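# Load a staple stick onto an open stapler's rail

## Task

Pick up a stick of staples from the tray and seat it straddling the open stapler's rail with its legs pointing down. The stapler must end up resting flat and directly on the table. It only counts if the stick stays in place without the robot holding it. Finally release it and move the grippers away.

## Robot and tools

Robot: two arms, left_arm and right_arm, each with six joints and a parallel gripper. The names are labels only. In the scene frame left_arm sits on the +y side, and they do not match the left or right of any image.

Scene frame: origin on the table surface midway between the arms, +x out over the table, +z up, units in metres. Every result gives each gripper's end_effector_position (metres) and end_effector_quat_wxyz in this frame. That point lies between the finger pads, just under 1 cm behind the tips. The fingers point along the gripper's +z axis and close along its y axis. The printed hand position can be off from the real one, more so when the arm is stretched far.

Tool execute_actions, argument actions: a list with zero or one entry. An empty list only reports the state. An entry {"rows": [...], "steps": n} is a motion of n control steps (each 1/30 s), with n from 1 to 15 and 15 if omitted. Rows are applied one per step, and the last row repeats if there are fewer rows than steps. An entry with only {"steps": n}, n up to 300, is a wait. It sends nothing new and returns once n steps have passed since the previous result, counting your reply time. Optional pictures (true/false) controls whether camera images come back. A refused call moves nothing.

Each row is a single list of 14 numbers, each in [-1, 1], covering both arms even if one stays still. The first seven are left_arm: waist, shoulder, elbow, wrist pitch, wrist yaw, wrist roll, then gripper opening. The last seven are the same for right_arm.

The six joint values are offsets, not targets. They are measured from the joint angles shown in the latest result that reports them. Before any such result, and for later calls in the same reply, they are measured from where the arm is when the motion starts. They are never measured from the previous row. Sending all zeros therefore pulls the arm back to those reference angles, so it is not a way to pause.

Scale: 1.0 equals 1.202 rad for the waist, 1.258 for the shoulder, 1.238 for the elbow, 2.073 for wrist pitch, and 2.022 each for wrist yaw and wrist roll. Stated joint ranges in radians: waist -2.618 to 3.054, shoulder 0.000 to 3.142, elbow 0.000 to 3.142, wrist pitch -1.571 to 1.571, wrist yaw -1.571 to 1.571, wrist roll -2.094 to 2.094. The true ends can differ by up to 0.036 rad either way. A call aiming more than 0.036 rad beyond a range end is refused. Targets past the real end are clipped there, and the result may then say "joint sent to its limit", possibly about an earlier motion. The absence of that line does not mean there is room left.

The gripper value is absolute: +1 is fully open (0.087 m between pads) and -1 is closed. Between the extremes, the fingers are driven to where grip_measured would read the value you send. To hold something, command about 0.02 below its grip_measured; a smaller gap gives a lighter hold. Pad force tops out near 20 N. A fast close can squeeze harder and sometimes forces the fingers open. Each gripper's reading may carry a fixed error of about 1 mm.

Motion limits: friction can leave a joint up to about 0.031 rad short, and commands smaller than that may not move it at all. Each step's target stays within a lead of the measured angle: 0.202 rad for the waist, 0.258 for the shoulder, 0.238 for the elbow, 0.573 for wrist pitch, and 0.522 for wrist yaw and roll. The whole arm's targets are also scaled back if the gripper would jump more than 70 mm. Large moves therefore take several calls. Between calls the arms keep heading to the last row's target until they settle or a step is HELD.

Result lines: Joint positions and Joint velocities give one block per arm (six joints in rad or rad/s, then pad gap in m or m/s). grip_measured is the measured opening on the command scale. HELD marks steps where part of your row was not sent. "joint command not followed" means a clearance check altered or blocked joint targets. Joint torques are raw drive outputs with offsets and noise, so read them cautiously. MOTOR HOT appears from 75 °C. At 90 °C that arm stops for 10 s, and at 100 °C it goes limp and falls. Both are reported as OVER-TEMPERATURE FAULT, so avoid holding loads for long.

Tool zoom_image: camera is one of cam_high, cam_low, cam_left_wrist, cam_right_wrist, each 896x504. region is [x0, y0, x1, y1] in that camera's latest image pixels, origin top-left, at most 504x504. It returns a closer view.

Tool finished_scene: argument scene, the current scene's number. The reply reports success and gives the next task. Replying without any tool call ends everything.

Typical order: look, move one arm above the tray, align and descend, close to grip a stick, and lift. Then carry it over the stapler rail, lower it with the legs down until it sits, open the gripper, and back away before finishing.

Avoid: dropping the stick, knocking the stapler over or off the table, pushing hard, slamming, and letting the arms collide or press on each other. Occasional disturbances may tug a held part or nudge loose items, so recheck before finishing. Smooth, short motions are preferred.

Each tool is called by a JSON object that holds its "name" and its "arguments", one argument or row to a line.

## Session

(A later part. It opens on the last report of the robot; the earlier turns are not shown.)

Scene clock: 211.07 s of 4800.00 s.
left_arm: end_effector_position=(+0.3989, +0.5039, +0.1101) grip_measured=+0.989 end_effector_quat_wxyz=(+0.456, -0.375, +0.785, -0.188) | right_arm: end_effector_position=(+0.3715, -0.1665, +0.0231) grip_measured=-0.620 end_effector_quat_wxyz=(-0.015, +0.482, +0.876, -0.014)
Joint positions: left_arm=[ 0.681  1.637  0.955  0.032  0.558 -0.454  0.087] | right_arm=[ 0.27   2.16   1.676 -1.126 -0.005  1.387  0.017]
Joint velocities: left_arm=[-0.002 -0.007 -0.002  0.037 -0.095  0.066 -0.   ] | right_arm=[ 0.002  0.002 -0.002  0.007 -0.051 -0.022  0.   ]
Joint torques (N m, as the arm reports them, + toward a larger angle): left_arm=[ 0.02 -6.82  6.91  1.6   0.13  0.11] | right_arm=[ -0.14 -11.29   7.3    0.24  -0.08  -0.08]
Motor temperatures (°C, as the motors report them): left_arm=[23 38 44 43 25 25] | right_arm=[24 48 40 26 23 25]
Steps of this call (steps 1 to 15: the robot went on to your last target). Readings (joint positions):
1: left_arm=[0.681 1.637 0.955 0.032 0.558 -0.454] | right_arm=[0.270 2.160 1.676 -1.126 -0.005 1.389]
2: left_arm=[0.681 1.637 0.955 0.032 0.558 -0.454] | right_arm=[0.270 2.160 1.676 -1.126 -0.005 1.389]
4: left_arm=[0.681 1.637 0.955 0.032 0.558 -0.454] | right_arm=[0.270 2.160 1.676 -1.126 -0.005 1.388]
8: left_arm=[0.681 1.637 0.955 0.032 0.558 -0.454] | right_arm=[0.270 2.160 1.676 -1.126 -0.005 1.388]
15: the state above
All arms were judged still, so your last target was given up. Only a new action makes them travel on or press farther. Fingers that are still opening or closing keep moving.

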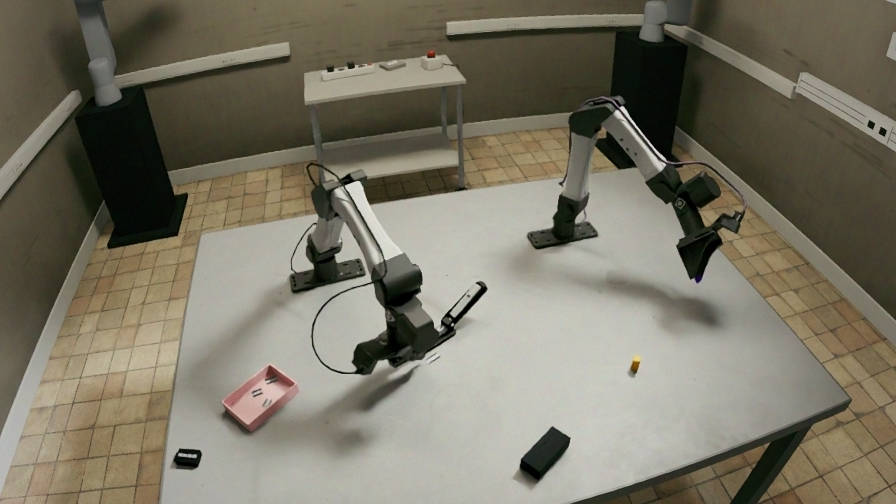

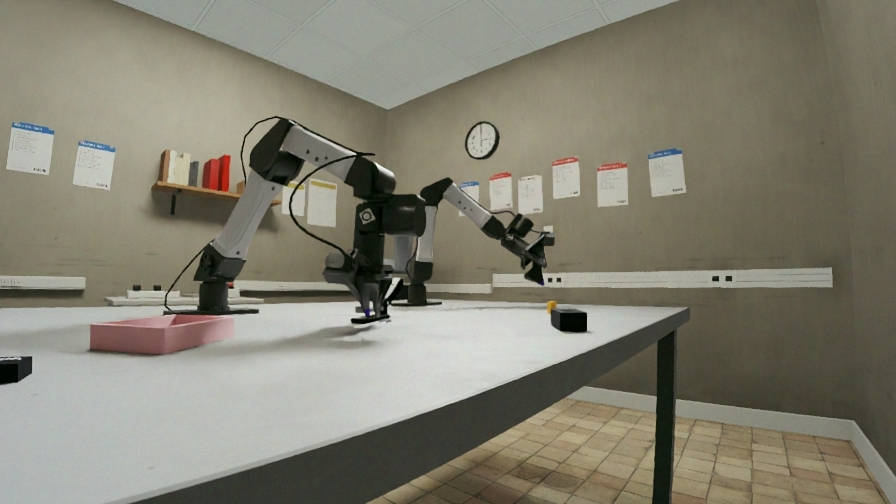

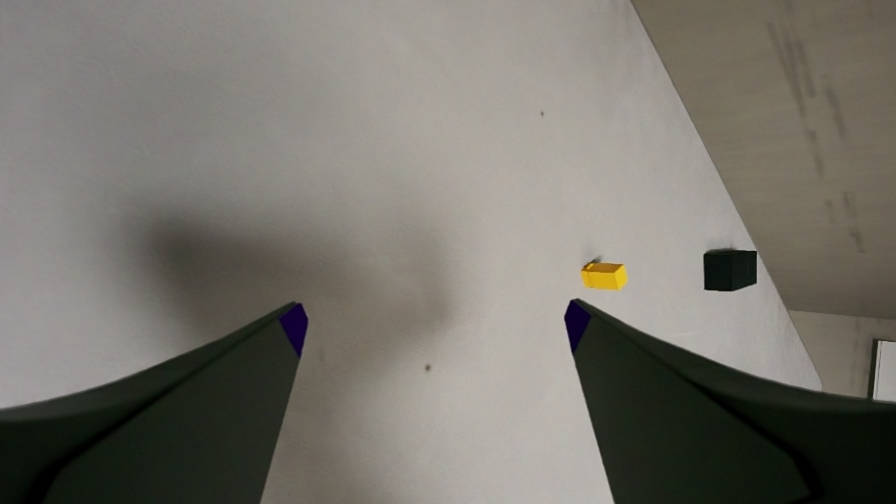

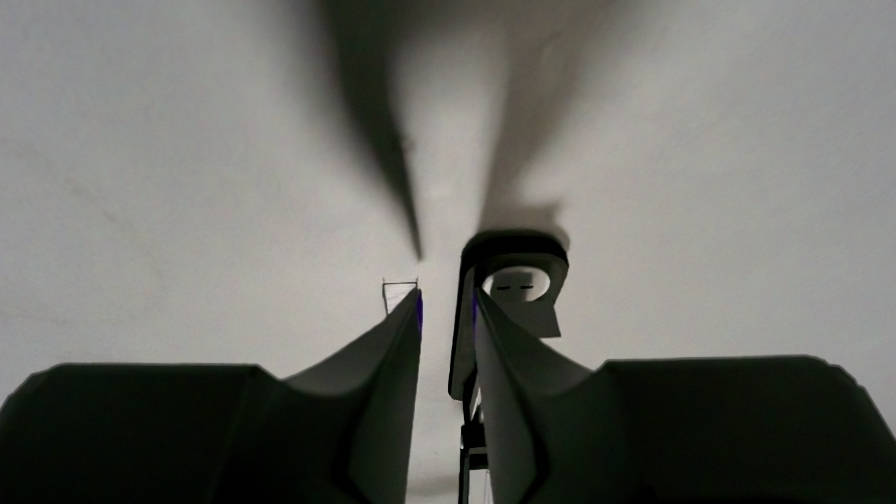

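{"name": "execute_actions", "arguments": {
  "actions": [
    {"rows": [[0,0,0,0,0,0,1,0.03,0.0,0.06,0,0,0.015,-1],[0,0,0,0,0,0,1,0.03,0.0,0.06,0,0,0.015,-1],[0,0,0,0,0,0,1,0.03,0.0,0.06,0,0,0.015,-1],[0,0,0,0,0,0,1,0.03,0.0,0.06,0,0,0.015,-1],[0,0,0,0,0,0,1,0.03,0.0,0.06,0,0,0.015,-1],[0,0,0,0,0,0,1,0.03,0.0,0.06,0,0,0.015,-1],[0,0,0,0,0,0,1,0.03,0.035,0.06,0,0,0.015,-1]],"steps":15}
  ],
  "pictures": false
}}

{"name": "execute_actions", "arguments": {
  "actions": [
    {"steps":15}
  ]
}}

{"name": "zoom_image", "arguments": {
  "camera": "cam_right_wrist",
  "region": [350, 150, 550, 350]
}}

Scene clock: 220.27 s of 4800.00 s.
left_arm: end_effector_position=(+0.3989, +0.5039, +0.1101) grip_measured=+0.989 end_effector_quat_wxyz=(+0.456, -0.375, +0.785, -0.188) | right_arm: end_effector_position=(+0.3766, -0.1496, +0.0219) grip_measured=-1.000 end_effector_quat_wxyz=(-0.010, +0.477, +0.879, -0.009)
Joint positions: left_arm=[ 0.681  1.637  0.955  0.032  0.558 -0.454  0.087] | right_arm=[ 0.304  2.195  1.727 -1.13  -0.005  1.408  0.   ]
Joint velocities: left_arm=[-0.002 -0.022  0.002 -0.051 -0.022 -0.095 -0.   ] | right_arm=[-0.002  0.002 -0.002  0.095  0.066  0.066  0.   ]
Joint torques (N m, as the arm reports them, + toward a larger angle): left_arm=[-0.04 -7.02  6.98  1.59  0.14  0.1 ] | right_arm=[-0.13 -9.87  8.45  0.33 -0.11  0.12]
Motor temperatures (°C, as the motors report them): left_arm=[23 38 44 43 25 25] | right_arm=[24 49 40 26 23 25]
Steps of this call (steps 1 to 90: nothing new was sent; then 5.70 s passed at rest; steps 91 to 105: all 15 steps of this action). Readings (joint positions):
91: left_arm=[0.681 1.637 0.955 0.032 0.558 -0.454] | right_arm=[0.272 2.161 1.683 -1.130 -0.005 1.391]
92: left_arm=[0.681 1.637 0.955 0.032 0.558 -0.454] | right_arm=[0.277 2.162 1.693 -1.130 -0.005 1.395]
94: left_arm=[0.681 1.637 0.955 0.032 0.558 -0.454] | right_arm=[0.290 2.162 1.716 -1.130 -0.005 1.400]
98: left_arm=[0.681 1.637 0.955 0.032 0.558 -0.454] | right_arm=[0.304 2.168 1.727 -1.130 -0.005 1.405]
105: the state above

Scene clock: 220.77 s of 4800.00 s.
left_arm: end_effector_position=(+0.3989, +0.5039, +0.1101) grip_measured=+0.989 end_effector_quat_wxyz=(+0.456, -0.375, +0.785, -0.188) | right_arm: end_effector_position=(+0.3766, -0.1496, +0.0219) grip_measured=-1.000 end_effector_quat_wxyz=(-0.010, +0.477, +0.879, -0.009)
Joint positions: left_arm=[ 0.681  1.637  0.955  0.032  0.558 -0.454  0.087] | right_arm=[ 0.304  2.195  1.727 -1.13  -0.005  1.409  0.   ]
Joint velocities: left_arm=[-0.002 -0.007 -0.002 -0.007  0.081 -0.007 -0.   ] | right_arm=[-0.002  0.002 -0.012  0.066  0.022  0.007  0.   ]
Joint torques (N m, as the arm reports them, + toward a larger angle): left_arm=[-0.13 -6.92  7.03  1.57  0.09  0.11] | right_arm=[-0.09 -9.9   8.49  0.33 -0.1   0.12]
Motor temperatures (°C, as the motors report them): left_arm=[23 38 44 43 25 25] | right_arm=[24 49 40 26 23 25]
Steps of this call (steps 1 to 15: the robot went on to your last target). Readings (joint positions):
1: left_arm=[0.681 1.637 0.955 0.032 0.558 -0.454] | right_arm=[0.304 2.195 1.727 -1.130 -0.005 1.408]
2: left_arm=[0.681 1.637 0.955 0.032 0.558 -0.454] | right_arm=[0.304 2.195 1.727 -1.130 -0.005 1.408]
4: left_arm=[0.681 1.637 0.955 0.032 0.558 -0.454] | right_arm=[0.304 2.195 1.727 -1.130 -0.005 1.409]
8: left_arm=[0.681 1.637 0.955 0.032 0.558 -0.454] | right_arm=[0.304 2.195 1.727 -1.130 -0.005 1.409]
15: the state above
All arms were judged still, so your last target was given up. Only a new action makes them travel on or press farther. Fingers that are still opening or closing keep moving.

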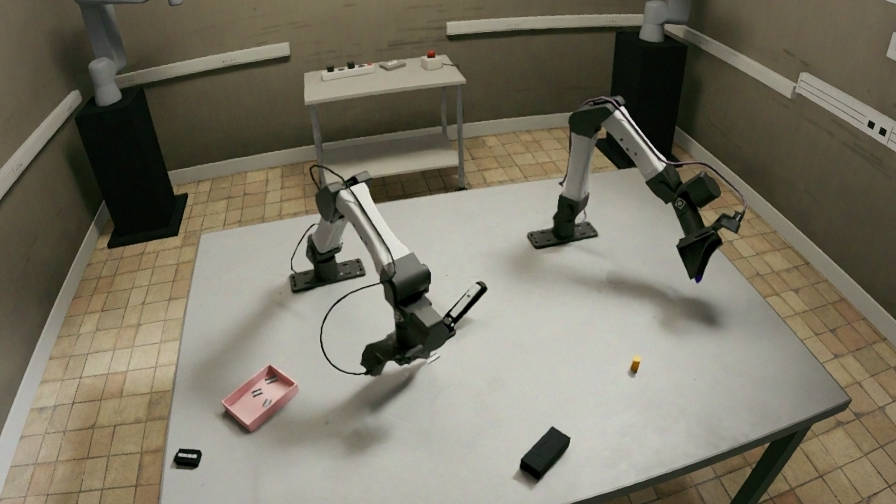

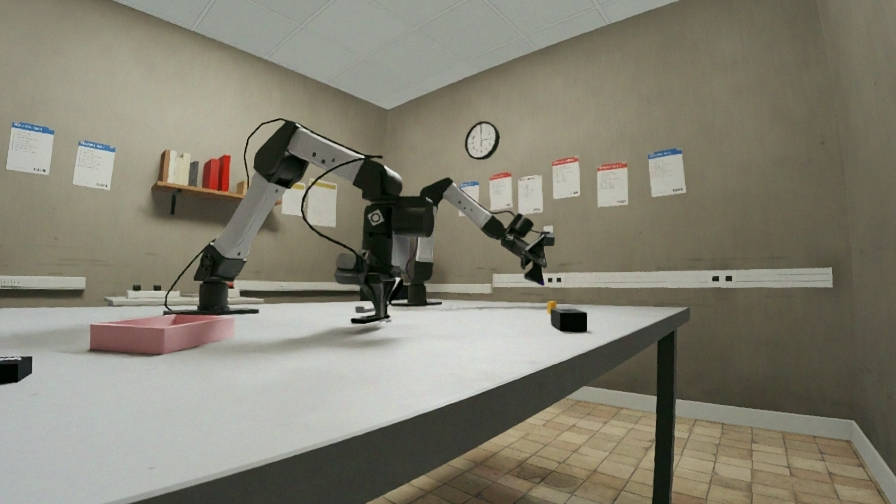

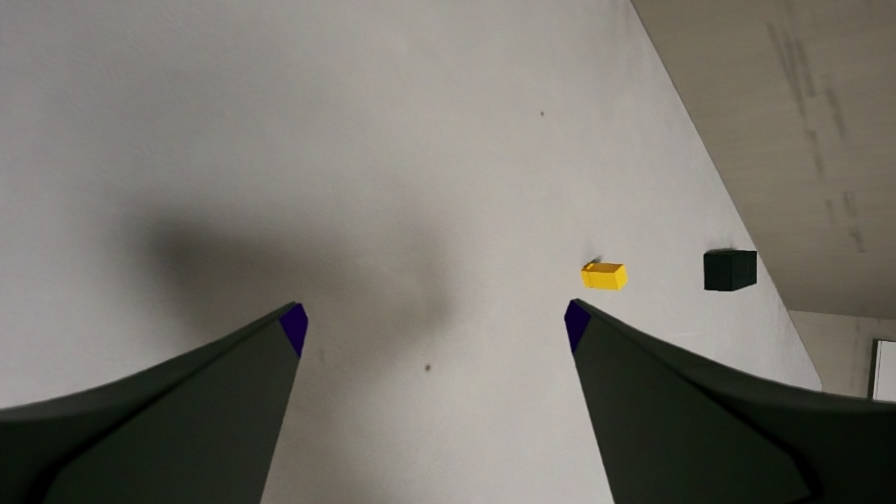

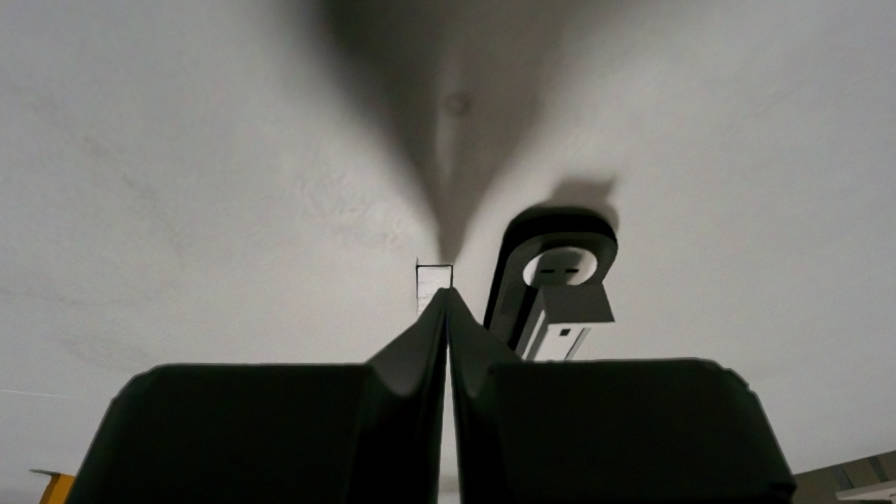

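Region (350, 150, 550, 350) of cam_right_wrist's 896x504 image, scaled by 2.520, with more detail than that image has.

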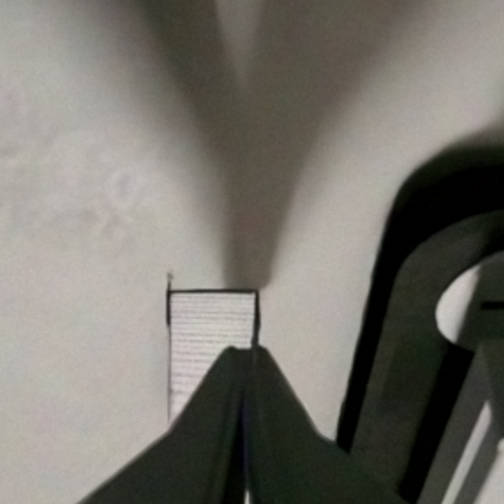

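Need ~5 mm out: pitch up, then lower.

{"name": "execute_actions", "arguments": {
  "actions": [
    {"rows": [[0,0,0,0,0,0,1,0,0,0,0.022,0,0,-1]],"steps":15}
  ],
  "pictures": false
}}

{"name": "execute_actions", "arguments": {
  "actions": [
    {"rows": [[0,0,0,0,0,0,1,0,0.03,0,0,0,0,-1]],"steps":15}
  ]
}}

{"name": "zoom_image", "arguments": {
  "camera": "cam_right_wrist",
  "region": [350, 150, 550, 350]
}}

Scene clock: 226.63 s of 4800.00 s.
left_arm: end_effector_position=(+0.3989, +0.5039, +0.1101) grip_measured=+0.989 end_effector_quat_wxyz=(+0.456, -0.375, +0.785, -0.188) | right_arm: end_effector_position=(+0.3823, -0.1471, +0.0217) grip_measured=-1.000 end_effector_quat_wxyz=(-0.002, +0.477, +0.879, +0.001)
Joint positions: left_arm=[ 0.681  1.637  0.955  0.032  0.558 -0.454  0.087] | right_arm=[ 0.304  2.195  1.727 -1.105 -0.005  1.409  0.   ]
Joint velocities: left_arm=[-0.022  0.022  0.002 -0.081  0.007  0.007 -0.001] | right_arm=[-0.007  0.007 -0.012  0.066 -0.037  0.022  0.   ]
Joint torques (N m, as the arm reports them, + toward a larger angle): left_arm=[-0.02 -7.02  6.97  1.59  0.11  0.1 ] | right_arm=[ -0.3  -10.69   6.53   0.57  -0.09   0.02]
Motor temperatures (°C, as the motors report them): left_arm=[23 38 44 43 25 25] | right_arm=[24 49 41 26 23 25]
Steps of this call (steps 1 to 90: nothing new was sent; then 2.37 s passed at rest; steps 91 to 105: all 15 steps of this action). Readings (joint positions):
91: left_arm=[0.681 1.637 0.955 0.032 0.558 -0.454] | right_arm=[0.304 2.195 1.727 -1.128 -0.005 1.409]
92: left_arm=[0.681 1.637 0.955 0.032 0.558 -0.454] | right_arm=[0.304 2.195 1.727 -1.124 -0.005 1.409]
94: left_arm=[0.681 1.637 0.955 0.032 0.558 -0.454] | right_arm=[0.304 2.195 1.727 -1.116 -0.005 1.409]
98: left_arm=[0.681 1.637 0.955 0.032 0.558 -0.454] | right_arm=[0.304 2.195 1.727 -1.109 -0.005 1.409]
105: the state above

Scene clock: 227.13 s of 4800.00 s.
left_arm: end_effector_position=(+0.3989, +0.5039, +0.1101) grip_measured=+0.989 end_effector_quat_wxyz=(+0.456, -0.375, +0.785, -0.188) | right_arm: end_effector_position=(+0.3800, -0.1478, +0.0122) grip_measured=-1.000 end_effector_quat_wxyz=(-0.010, +0.477, +0.879, -0.009)
Joint positions: left_arm=[ 0.681  1.637  0.955  0.032  0.558 -0.454  0.087] | right_arm=[ 0.304  2.219  1.727 -1.105 -0.006  1.409  0.   ]
Joint velocities: left_arm=[-0.002  0.007 -0.002  0.051 -0.066 -0.066 -0.001] | right_arm=[-0.007 -0.022 -0.007  0.022  0.022 -0.051  0.   ]
Joint torques (N m, as the arm reports them, + toward a larger angle): left_arm=[ 0.03 -6.96  6.99  1.58  0.12  0.08] | right_arm=[-0.29 -9.78  6.44  0.29 -0.08  0.02]
Motor temperatures (°C, as the motors report them): left_arm=[23 38 44 43 25 25] | right_arm=[24 49 41 26 23 25]
Steps of this call (steps 1 to 15: all 15 steps of this action). Readings (joint positions):
1: left_arm=[0.681 1.637 0.955 0.032 0.558 -0.454] | right_arm=[0.304 2.197 1.727 -1.105 -0.005 1.409]
2: left_arm=[0.681 1.637 0.955 0.032 0.558 -0.454] | right_arm=[0.304 2.199 1.727 -1.105 -0.005 1.409]
4: left_arm=[0.681 1.637 0.955 0.032 0.558 -0.454] | right_arm=[0.304 2.209 1.727 -1.105 -0.005 1.409]
8: left_arm=[0.681 1.637 0.955 0.032 0.558 -0.454] | right_arm=[0.304 2.219 1.727 -1.105 -0.006 1.409]
15: the state above

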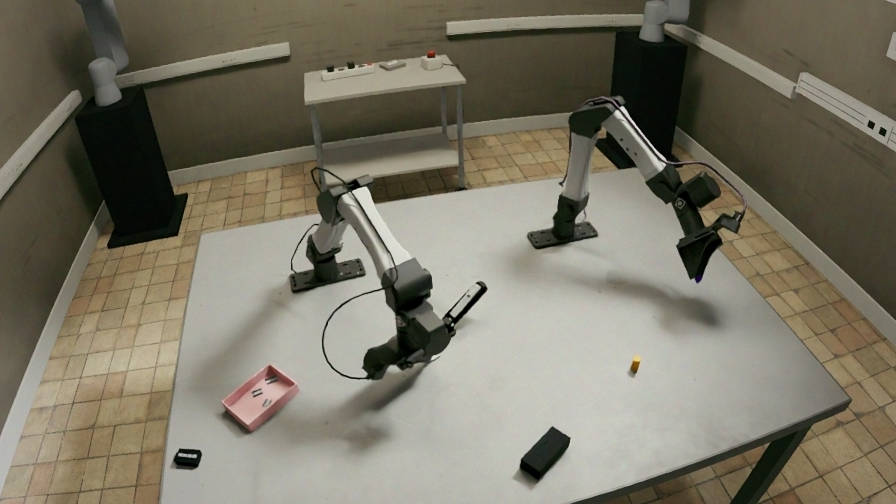

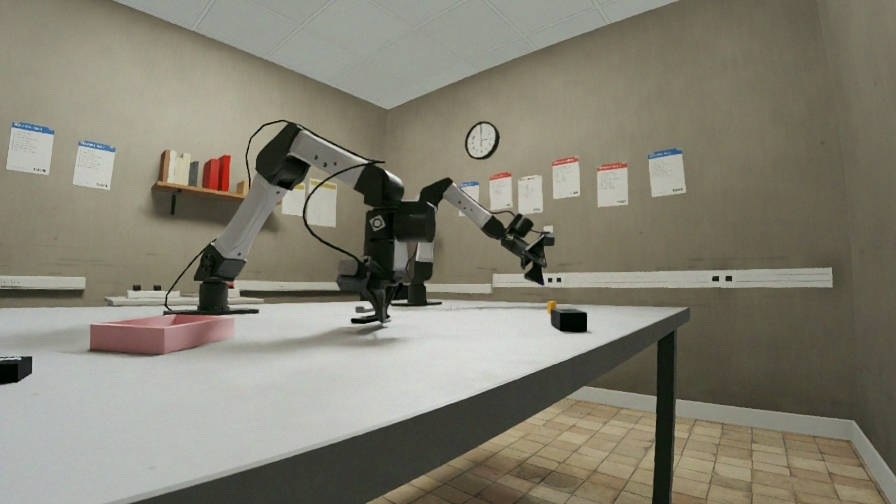

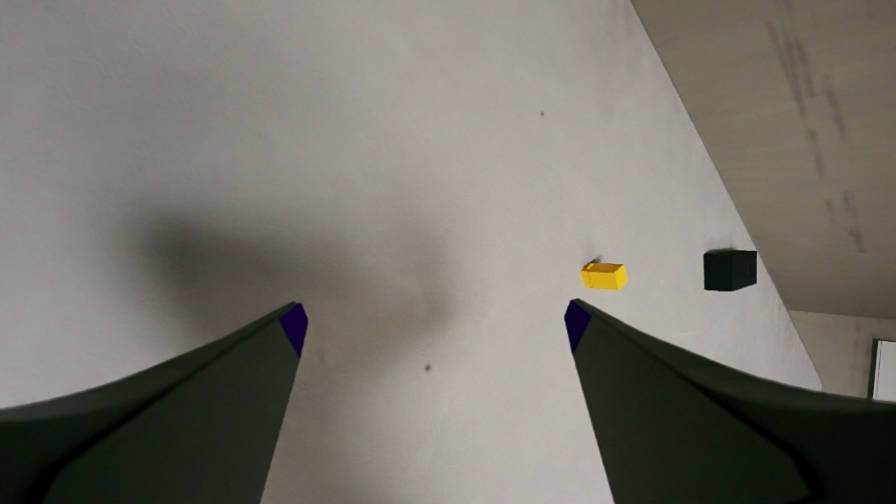

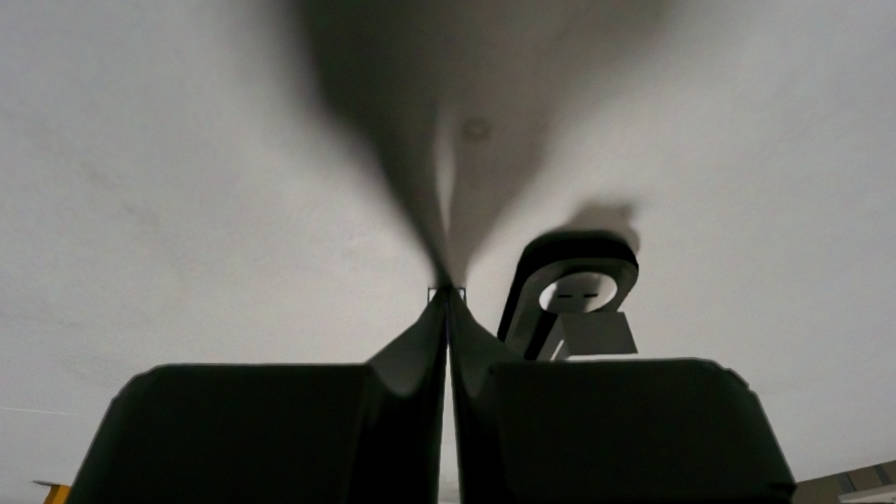

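Region (350, 150, 550, 350) of cam_right_wrist's 896x504 image, scaled by 2.520, with more detail than that image has.

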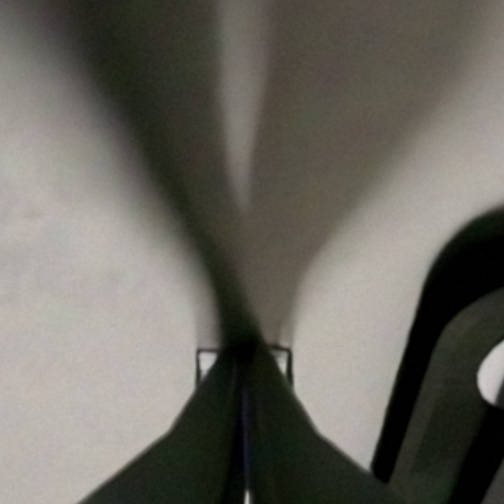

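{"name": "execute_actions", "arguments": {
  "actions": [
    {"rows": [[0,0,0,0,0,0,1,0,0,0,0,0,0,-0.3]],"steps":15}
  ],
  "pictures": false
}}

{"name": "execute_actions", "arguments": {
  "actions": [
    {"rows": [[0,0,0,0,0,0,1,0,-0.38,0,0,0,0,-0.3]],"steps":15}
  ],
  "pictures": false
}}

{"name": "execute_actions", "arguments": {
  "actions": [
    {"rows": [[-0.512,0.045,-0.18,0.284,0.06,0.11,0.2,0.04,0,-0.49,0.55,-0.28,-0.35,-0.3]],"steps":15}
  ],
  "pictures": false
}}

{"name": "execute_actions", "arguments": {
  "actions": [
    {"steps":30}
  ],
  "pictures": false
}}

{"name": "execute_actions", "arguments": {
  "actions": [
    {"rows": [[-0.512,0.045,-0.18,0.284,0.06,0.11,0.2,0.04,0,-0.49,0.55,-0.28,-0.35,-0.3]],"steps":15}
  ],
  "pictures": false
}}

{"name": "execute_actions", "arguments": {
  "actions": [
    {"steps":40}
  ]
}}

Scene clock: 239.17 s of 4800.00 s.
left_arm: end_effector_position=(+0.3989, +0.5039, +0.1101) grip_measured=+0.989 end_effector_quat_wxyz=(+0.456, -0.375, +0.785, -0.188) | right_arm: end_effector_position=(+0.3800, -0.1478, +0.0122) grip_measured=-0.895 end_effector_quat_wxyz=(-0.011, +0.477, +0.879, -0.008)
Joint positions: left_arm=[ 0.681  1.637  0.955  0.032  0.558 -0.454  0.087] | right_arm=[ 0.304  2.219  1.727 -1.105 -0.006  1.409  0.005]
Joint velocities: left_arm=[-0.017 -0.002 -0.022  0.022 -0.081  0.037  0.   ] | right_arm=[ 0.007 -0.012  0.012  0.095 -0.037 -0.037  0.   ]
Joint torques (N m, as the arm reports them, + toward a larger angle): left_arm=[ 0.08 -6.93  7.02  1.56  0.13  0.11] | right_arm=[ -0.28 -10.8    6.42   0.3   -0.09   0.02]
Motor temperatures (°C, as the motors report them): left_arm=[23 38 44 43 25 25] | right_arm=[24 49 41 26 23 25]
Steps of this call (steps 1 to 15: the robot went on to your last target; steps 16 to 90: nothing new was sent; then 8.53 s passed at rest; steps 91 to 105: all 15 steps of this action). Readings (joint positions):
91: left_arm=[0.681 1.637 0.955 0.032 0.558 -0.454] | right_arm=[0.304 2.219 1.727 -1.105 -0.006 1.409]
92: left_arm=[0.681 1.637 0.955 0.032 0.558 -0.454] | right_arm=[0.304 2.219 1.727 -1.105 -0.006 1.409]
94: left_arm=[0.681 1.637 0.955 0.032 0.558 -0.454] | right_arm=[0.304 2.219 1.727 -1.105 -0.006 1.409]
98: left_arm=[0.681 1.637 0.955 0.032 0.558 -0.454] | right_arm=[0.304 2.219 1.727 -1.105 -0.006 1.409]
105: the state above

Scene clock: 239.67 s of 4800.00 s.
left_arm: end_effector_position=(+0.3989, +0.5039, +0.1101) grip_measured=+0.989 end_effector_quat_wxyz=(+0.456, -0.375, +0.785, -0.188) | right_arm: end_effector_position=(+0.3810, -0.1474, +0.2130) grip_measured=-0.895 end_effector_quat_wxyz=(+0.143, +0.463, +0.854, +0.189)
Joint positions: left_arm=[ 0.681  1.637  0.955  0.032  0.558 -0.454  0.087] | right_arm=[ 0.304  1.717  1.728 -1.104 -0.006  1.409  0.005]
Joint velocities: left_arm=[ 0.007 -0.007 -0.012 -0.022 -0.051  0.007 -0.   ] | right_arm=[ 0.012  0.149  0.007 -0.051  0.007  0.007 -0.001]
Joint torques (N m, as the arm reports them, + toward a larger angle): left_arm=[-0.08 -6.93  7.    1.57  0.09  0.1 ] | right_arm=[-0.28 -6.37  7.19  1.39 -0.11 -0.02]
Motor temperatures (°C, as the motors report them): left_arm=[23 38 44 43 25 25] | right_arm=[24 49 41 26 23 25]
Steps of this call (steps 1 to 15: all 15 steps of this action). Readings (joint positions):
1: left_arm=[0.681 1.637 0.955 0.032 0.558 -0.454] | right_arm=[0.304 2.204 1.724 -1.103 -0.006 1.409]
2: left_arm=[0.681 1.637 0.955 0.032 0.558 -0.454] | right_arm=[0.304 2.179 1.716 -1.105 -0.006 1.409]
4: left_arm=[0.681 1.637 0.955 0.032 0.558 -0.454] | right_arm=[0.304 2.099 1.715 -1.106 -0.006 1.409]
8: left_arm=[0.681 1.637 0.955 0.032 0.558 -0.454] | right_arm=[0.304 1.890 1.715 -1.104 -0.006 1.409]
15: the state above

Scene clock: 240.17 s of 4800.00 s.
left_arm: end_effector_position=(+0.4474, +0.2342, +0.1023) grip_measured=+0.200 end_effector_quat_wxyz=(+0.511, +0.053, +0.798, -0.315) | right_arm: end_effector_position=(+0.3642, -0.0516, +0.1250) grip_measured=-0.894 end_effector_quat_wxyz=(+0.205, +0.004, +0.877, +0.434)
Joint positions: left_arm=[ 0.052  1.691  0.752  0.572  0.675 -0.25   0.053] | right_arm=[ 0.354  1.735  1.117 -0.063 -0.543  0.739  0.005]
Joint velocities: left_arm=[ 0.12  -0.017  0.007  0.183  0.051  0.081 -0.   ] | right_arm=[ 0.002  0.002  0.012  0.52  -0.168 -0.227 -0.   ]
Joint torques (N m, as the arm reports them, + toward a larger angle): left_arm=[ 0.58 -6.6   4.8   1.83  0.12  0.2 ] | right_arm=[-0.53 -9.41  8.12  2.22 -0.4  -0.13]
Motor temperatures (°C, as the motors report them): left_arm=[23 38 44 44 25 25] | right_arm=[24 49 41 26 23 25]
Steps of this call (steps 1 to 15: all 15 steps of this action). Readings (joint positions):
1: left_arm=[0.664 1.639 0.924 0.111 0.560 -0.430] | right_arm=[0.304 1.710 1.681 -1.025 -0.075 1.330]
2: left_arm=[0.624 1.639 0.879 0.211 0.567 -0.399] | right_arm=[0.310 1.698 1.609 -0.904 -0.169 1.230]
4: left_arm=[0.504 1.655 0.807 0.337 0.593 -0.351] | right_arm=[0.333 1.700 1.458 -0.673 -0.315 1.046]
8: left_arm=[0.233 1.690 0.754 0.462 0.628 -0.293] | right_arm=[0.354 1.717 1.171 -0.299 -0.467 0.846]
15: the state above

Scene clock: 241.17 s of 4800.00 s.
left_arm: end_effector_position=(+0.4510, +0.2382, +0.1069) grip_measured=+0.200 end_effector_quat_wxyz=(+0.524, +0.058, +0.792, -0.309) | right_arm: end_effector_position=(+0.3713, -0.0457, +0.1363) grip_measured=-0.894 end_effector_quat_wxyz=(+0.234, -0.024, +0.861, +0.452)
Joint positions: left_arm=[ 0.06   1.691  0.752  0.599  0.675 -0.242  0.053] | right_arm=[ 0.354  1.735  1.117  0.01  -0.564  0.71   0.005]
Joint velocities: left_arm=[-0.002 -0.002  0.017  0.007 -0.022  0.022  0.001] | right_arm=[ 0.012  0.012  0.002 -0.051 -0.022 -0.007 -0.   ]
Joint torques (N m, as the arm reports them, + toward a larger angle): left_arm=[ 0.5  -6.6   4.93  1.89  0.12  0.17] | right_arm=[-0.46 -9.42  8.18  2.34 -0.38 -0.14]
Motor temperatures (°C, as the motors report them): left_arm=[23 38 44 44 25 25] | right_arm=[24 49 41 26 23 25]
Steps of this call (steps 1 to 30: the robot went on to your last target). Readings (joint positions):
1: left_arm=[0.056 1.691 0.752 0.578 0.675 -0.249] | right_arm=[0.354 1.735 1.117 -0.047 -0.548 0.733]
2: left_arm=[0.058 1.691 0.752 0.583 0.675 -0.248] | right_arm=[0.354 1.735 1.117 -0.034 -0.551 0.728]
4: left_arm=[0.060 1.691 0.752 0.589 0.675 -0.246] | right_arm=[0.354 1.735 1.117 -0.016 -0.556 0.721]
8: left_arm=[0.060 1.691 0.752 0.595 0.675 -0.244] | right_arm=[0.354 1.735 1.117 0.001 -0.561 0.715]
30: the state above
All arms were judged still, so your last target was given up. Only a new action makes them travel on or press farther. Fingers that are still opening or closing keep moving.

Scene clock: 241.67 s of 4800.00 s.
left_arm: end_effector_position=(+0.3048, +0.0009, +0.1181) grip_measured=+0.200 end_effector_quat_wxyz=(+0.534, +0.419, +0.584, -0.445) | right_arm: end_effector_position=(+0.2445, -0.0451, +0.0979) grip_measured=-0.894 end_effector_quat_wxyz=(+0.420, -0.482, +0.552, +0.535)
Joint positions: left_arm=[-0.565  1.739  0.551  1.14   0.789 -0.039  0.053] | right_arm=[ 0.402  1.733  0.51   1.057 -1.105  0.039  0.005]
Joint velocities: left_arm=[ 0.046  0.017 -0.007  0.139 -0.022  0.081  0.   ] | right_arm=[-0.012  0.012 -0.017  0.52  -0.198 -0.183  0.001]
Joint torques (N m, as the arm reports them, + toward a larger angle): left_arm=[ 0.52 -5.33  3.56  1.8   0.04  0.13] | right_arm=[-0.36 -5.94  5.32  2.13 -0.31 -0.08]
Motor temperatures (°C, as the motors report them): left_arm=[23 38 44 44 25 25] | right_arm=[24 48 41 26 23 25]
Steps of this call (steps 1 to 15: all 15 steps of this action). Readings (joint positions):
1: left_arm=[0.042 1.695 0.725 0.673 0.673 -0.220] | right_arm=[0.354 1.734 1.075 0.107 -0.635 0.631]
2: left_arm=[0.002 1.697 0.680 0.768 0.680 -0.190] | right_arm=[0.359 1.730 1.008 0.236 -0.728 0.531]
4: left_arm=[-0.120 1.711 0.604 0.892 0.708 -0.141] | right_arm=[0.384 1.729 0.855 0.462 -0.871 0.346]
8: left_arm=[-0.394 1.738 0.552 1.024 0.747 -0.081] | right_arm=[0.402 1.730 0.560 0.820 -1.026 0.147]
15: the state above

Scene clock: 243.00 s of 4800.00 s.
left_arm: end_effector_position=(+0.3069, +0.0009, +0.1232) grip_measured=+0.200 end_effector_quat_wxyz=(+0.546, +0.422, +0.574, -0.441) | right_arm: end_effector_position=(+0.2461, -0.0432, +0.1078) grip_measured=-0.894 end_effector_quat_wxyz=(+0.447, -0.502, +0.519, +0.528)
Joint positions: left_arm=[-0.563  1.739  0.551  1.167  0.789 -0.03   0.053] | right_arm=[ 0.402  1.733  0.51   1.124 -1.123  0.011  0.005]
Joint velocities: left_arm=[-0.007  0.017  0.002 -0.037 -0.037 -0.022  0.001] | right_arm=[ 0.017  0.012 -0.002  0.007 -0.066 -0.066  0.001]
Joint torques (N m, as the arm reports them, + toward a larger angle): left_arm=[ 0.66 -5.69  3.5   1.8   0.05  0.12] | right_arm=[-0.38 -5.94  5.31  2.19 -0.29 -0.1 ]
Motor temperatures (°C, as the motors report them): left_arm=[23 38 44 44 25 25] | right_arm=[24 48 41 27 23 25]
Steps of this call (steps 1 to 30: the robot went on to your last target; steps 31 to 40: nothing new was sent). Readings (joint positions):
1: left_arm=[-0.564 1.739 0.551 1.146 0.789 -0.037] | right_arm=[0.402 1.733 0.510 1.072 -1.108 0.033]
2: left_arm=[-0.563 1.739 0.551 1.150 0.789 -0.035] | right_arm=[0.402 1.733 0.510 1.083 -1.111 0.029]
4: left_arm=[-0.563 1.739 0.551 1.157 0.789 -0.034] | right_arm=[0.402 1.733 0.510 1.099 -1.116 0.022]
8: left_arm=[-0.563 1.739 0.551 1.163 0.789 -0.031] | right_arm=[0.402 1.733 0.510 1.115 -1.120 0.016]
40: the state above
All arms were judged still, so your last target was given up. Only a new action makes them travel on or press farther. Fingers that are still opening or closing keep moving.

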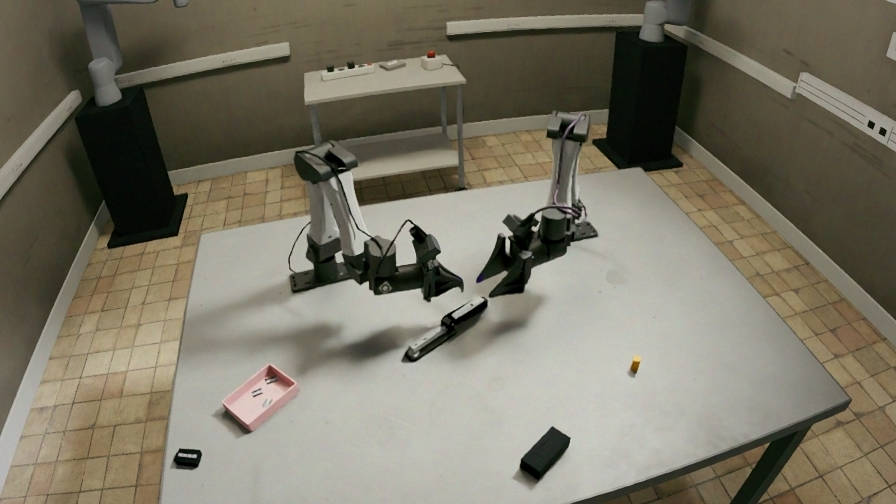

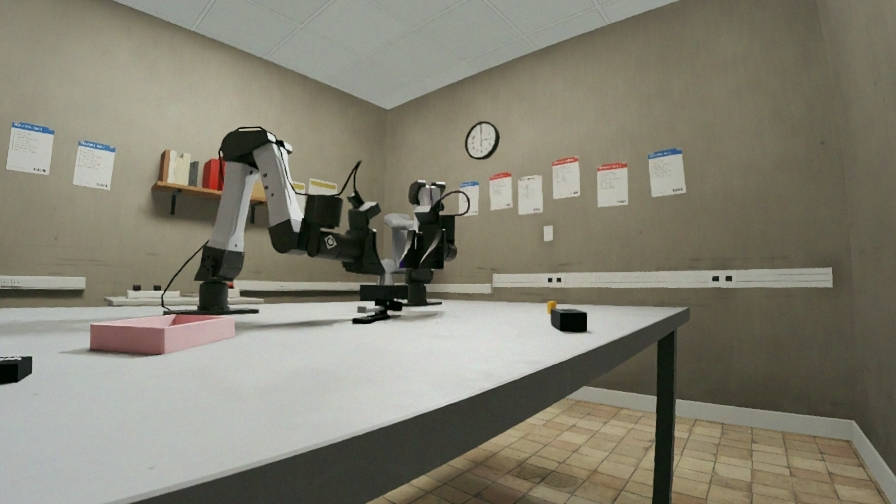

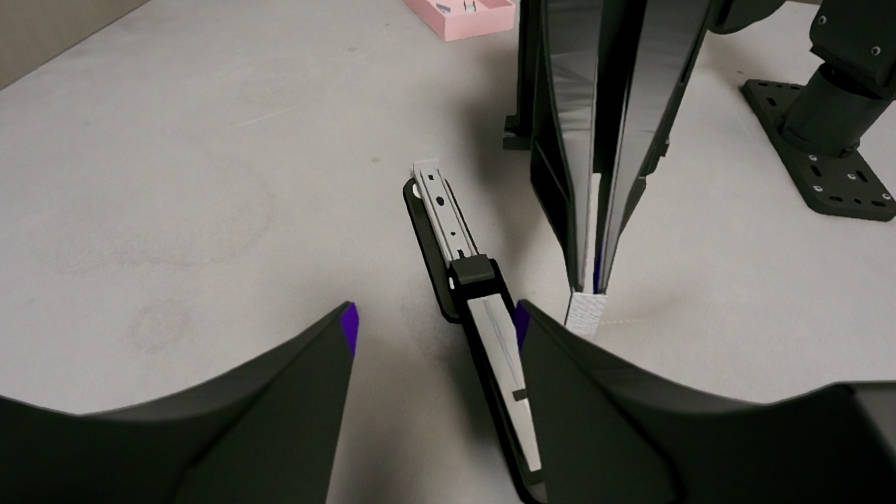

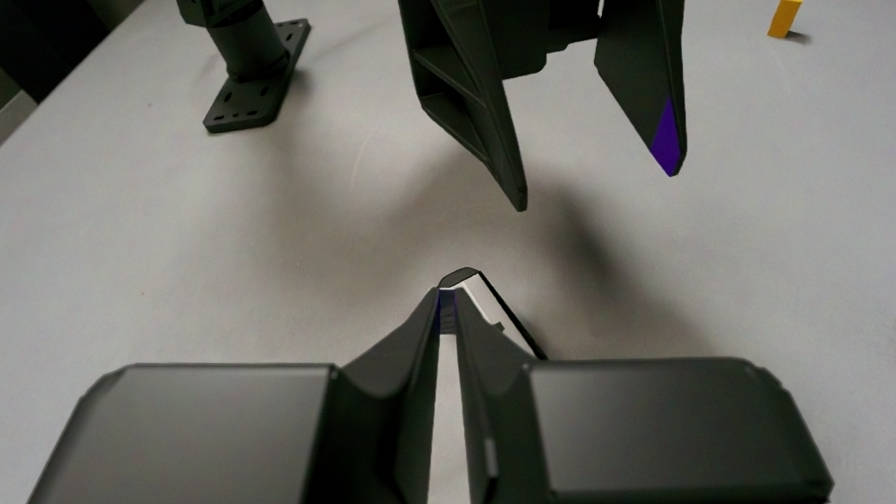

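{"name": "execute_actions", "arguments": {
  "actions": [
    {"rows": [[-0.085,0.03,0,0.02,0,0,1,0,0,0,0.045,0,0,-0.3]],"steps":15}
  ],
  "pictures": false
}}

{"name": "execute_actions", "arguments": {
  "actions": [
    {"steps":20}
  ]
}}

Scene clock: 248.53 s of 4800.00 s.
left_arm: end_effector_position=(+0.2744, -0.0279, +0.1200) grip_measured=+0.988 end_effector_quat_wxyz=(+0.524, +0.451, +0.551, -0.468) | right_arm: end_effector_position=(+0.2490, -0.0416, +0.1174) grip_measured=-0.894 end_effector_quat_wxyz=(+0.469, -0.510, +0.498, +0.522)
Joint positions: left_arm=[-0.666  1.757  0.551  1.186  0.786 -0.03   0.087] | right_arm=[ 0.402  1.733  0.51   1.19  -1.123  0.011  0.005]
Joint velocities: left_arm=[-0.012 -0.012 -0.002  0.007  0.007 -0.022 -0.001] | right_arm=[ 0.007  0.007 -0.017  0.022 -0.022 -0.007 -0.   ]
Joint torques (N m, as the arm reports them, + toward a larger angle): left_arm=[ 0.1  -4.96  5.04  1.77 -0.01  0.05] | right_arm=[-0.3  -6.01  5.27  2.15 -0.18  0.02]
Motor temperatures (°C, as the motors report them): left_arm=[23 38 43 44 25 25] | right_arm=[24 46 40 28 23 25]
Steps of this call (steps 1 to 90: nothing new was sent; then 2.03 s passed at rest; steps 91 to 105: all 15 steps of this action). Readings (joint positions):
91: left_arm=[-0.574 1.741 0.551 1.170 0.784 -0.030] | right_arm=[0.402 1.733 0.510 1.132 -1.123 0.011]
92: left_arm=[-0.600 1.745 0.551 1.176 0.782 -0.030] | right_arm=[0.402 1.733 0.510 1.143 -1.123 0.011]
94: left_arm=[-0.649 1.753 0.551 1.180 0.784 -0.030] | right_arm=[0.402 1.733 0.510 1.162 -1.123 0.011]
98: left_arm=[-0.666 1.757 0.551 1.182 0.786 -0.030] | right_arm=[0.402 1.733 0.510 1.181 -1.123 0.011]
105: the state above

Scene clock: 249.20 s of 4800.00 s.
left_arm: end_effector_position=(+0.2745, -0.0279, +0.1202) grip_measured=+0.988 end_effector_quat_wxyz=(+0.524, +0.451, +0.551, -0.468) | right_arm: end_effector_position=(+0.2491, -0.0415, +0.1177) grip_measured=-0.894 end_effector_quat_wxyz=(+0.470, -0.510, +0.497, +0.522)
Joint positions: left_arm=[-0.666  1.757  0.551  1.187  0.786 -0.03   0.087] | right_arm=[ 0.402  1.733  0.51   1.192 -1.123  0.011  0.005]
Joint velocities: left_arm=[ 0.017  0.007 -0.012  0.037 -0.022 -0.066 -0.001] | right_arm=[ 0.022 -0.012 -0.012 -0.125 -0.007  0.066  0.   ]
Joint torques (N m, as the arm reports them, + toward a larger angle): left_arm=[ 0.14 -4.83  4.99  1.8   0.01  0.04] | right_arm=[-0.29 -5.98  5.28  2.16 -0.18  0.01]
Motor temperatures (°C, as the motors report them): left_arm=[23 38 43 44 25 25] | right_arm=[24 46 40 28 23 25]
Steps of this call (steps 1 to 15: the robot went on to your last target; steps 16 to 20: nothing new was sent). Readings (joint positions):
1: left_arm=[-0.666 1.757 0.551 1.187 0.786 -0.030] | right_arm=[0.402 1.733 0.510 1.190 -1.123 0.011]
2: left_arm=[-0.666 1.757 0.551 1.187 0.786 -0.030] | right_arm=[0.402 1.733 0.510 1.190 -1.123 0.011]
4: left_arm=[-0.666 1.757 0.551 1.187 0.786 -0.030] | right_arm=[0.402 1.733 0.510 1.191 -1.123 0.011]
8: left_arm=[-0.666 1.757 0.551 1.187 0.786 -0.030] | right_arm=[0.402 1.733 0.510 1.192 -1.123 0.011]
20: the state above
All arms were judged still, so your last target was given up. Only a new action makes them travel on or press farther. Fingers that are still opening or closing keep moving.

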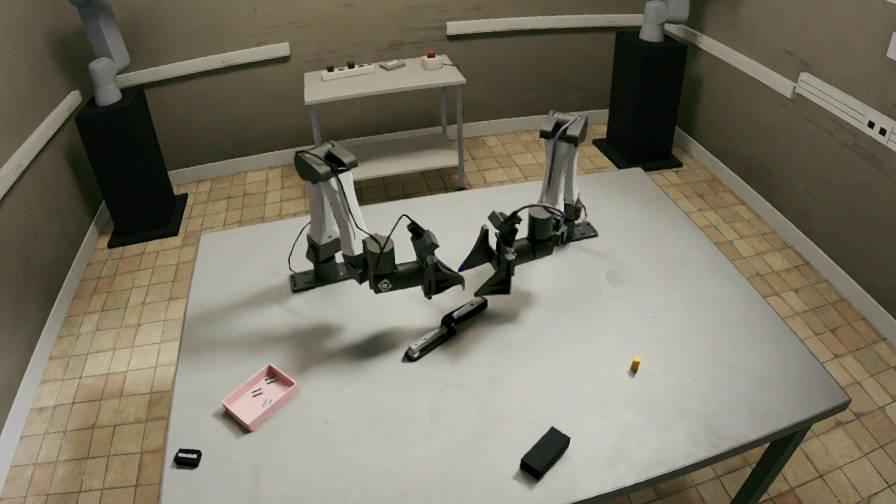

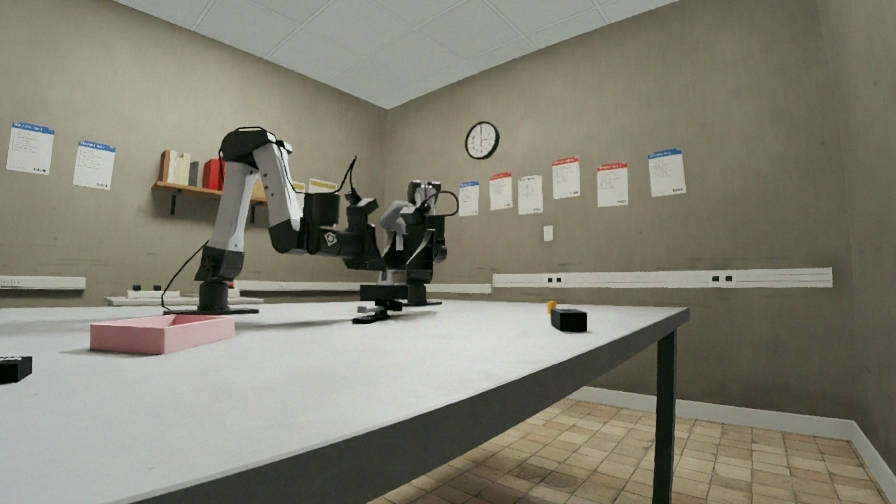

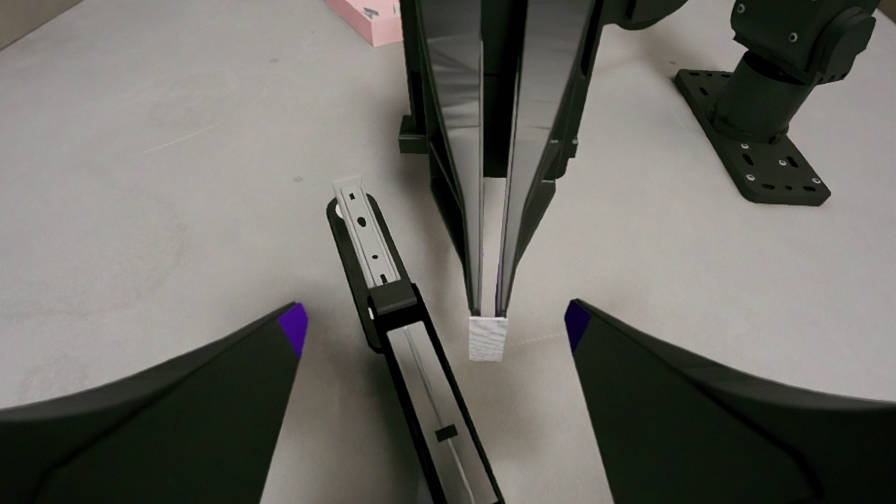

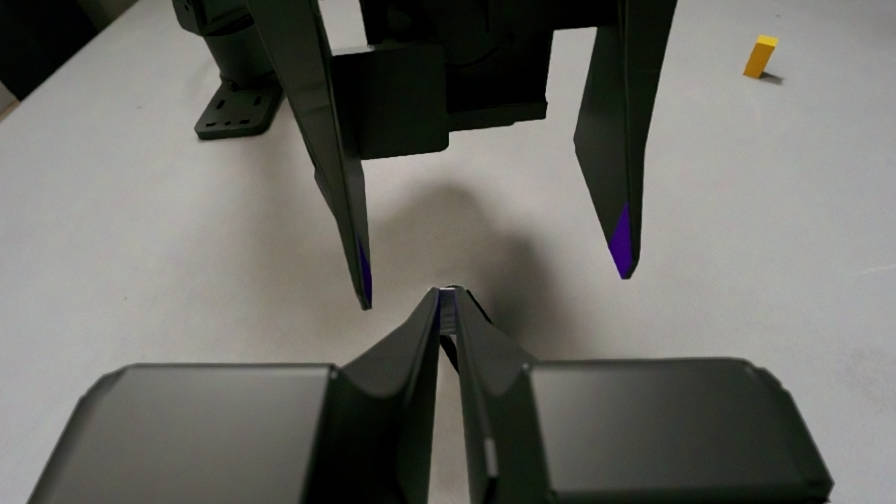

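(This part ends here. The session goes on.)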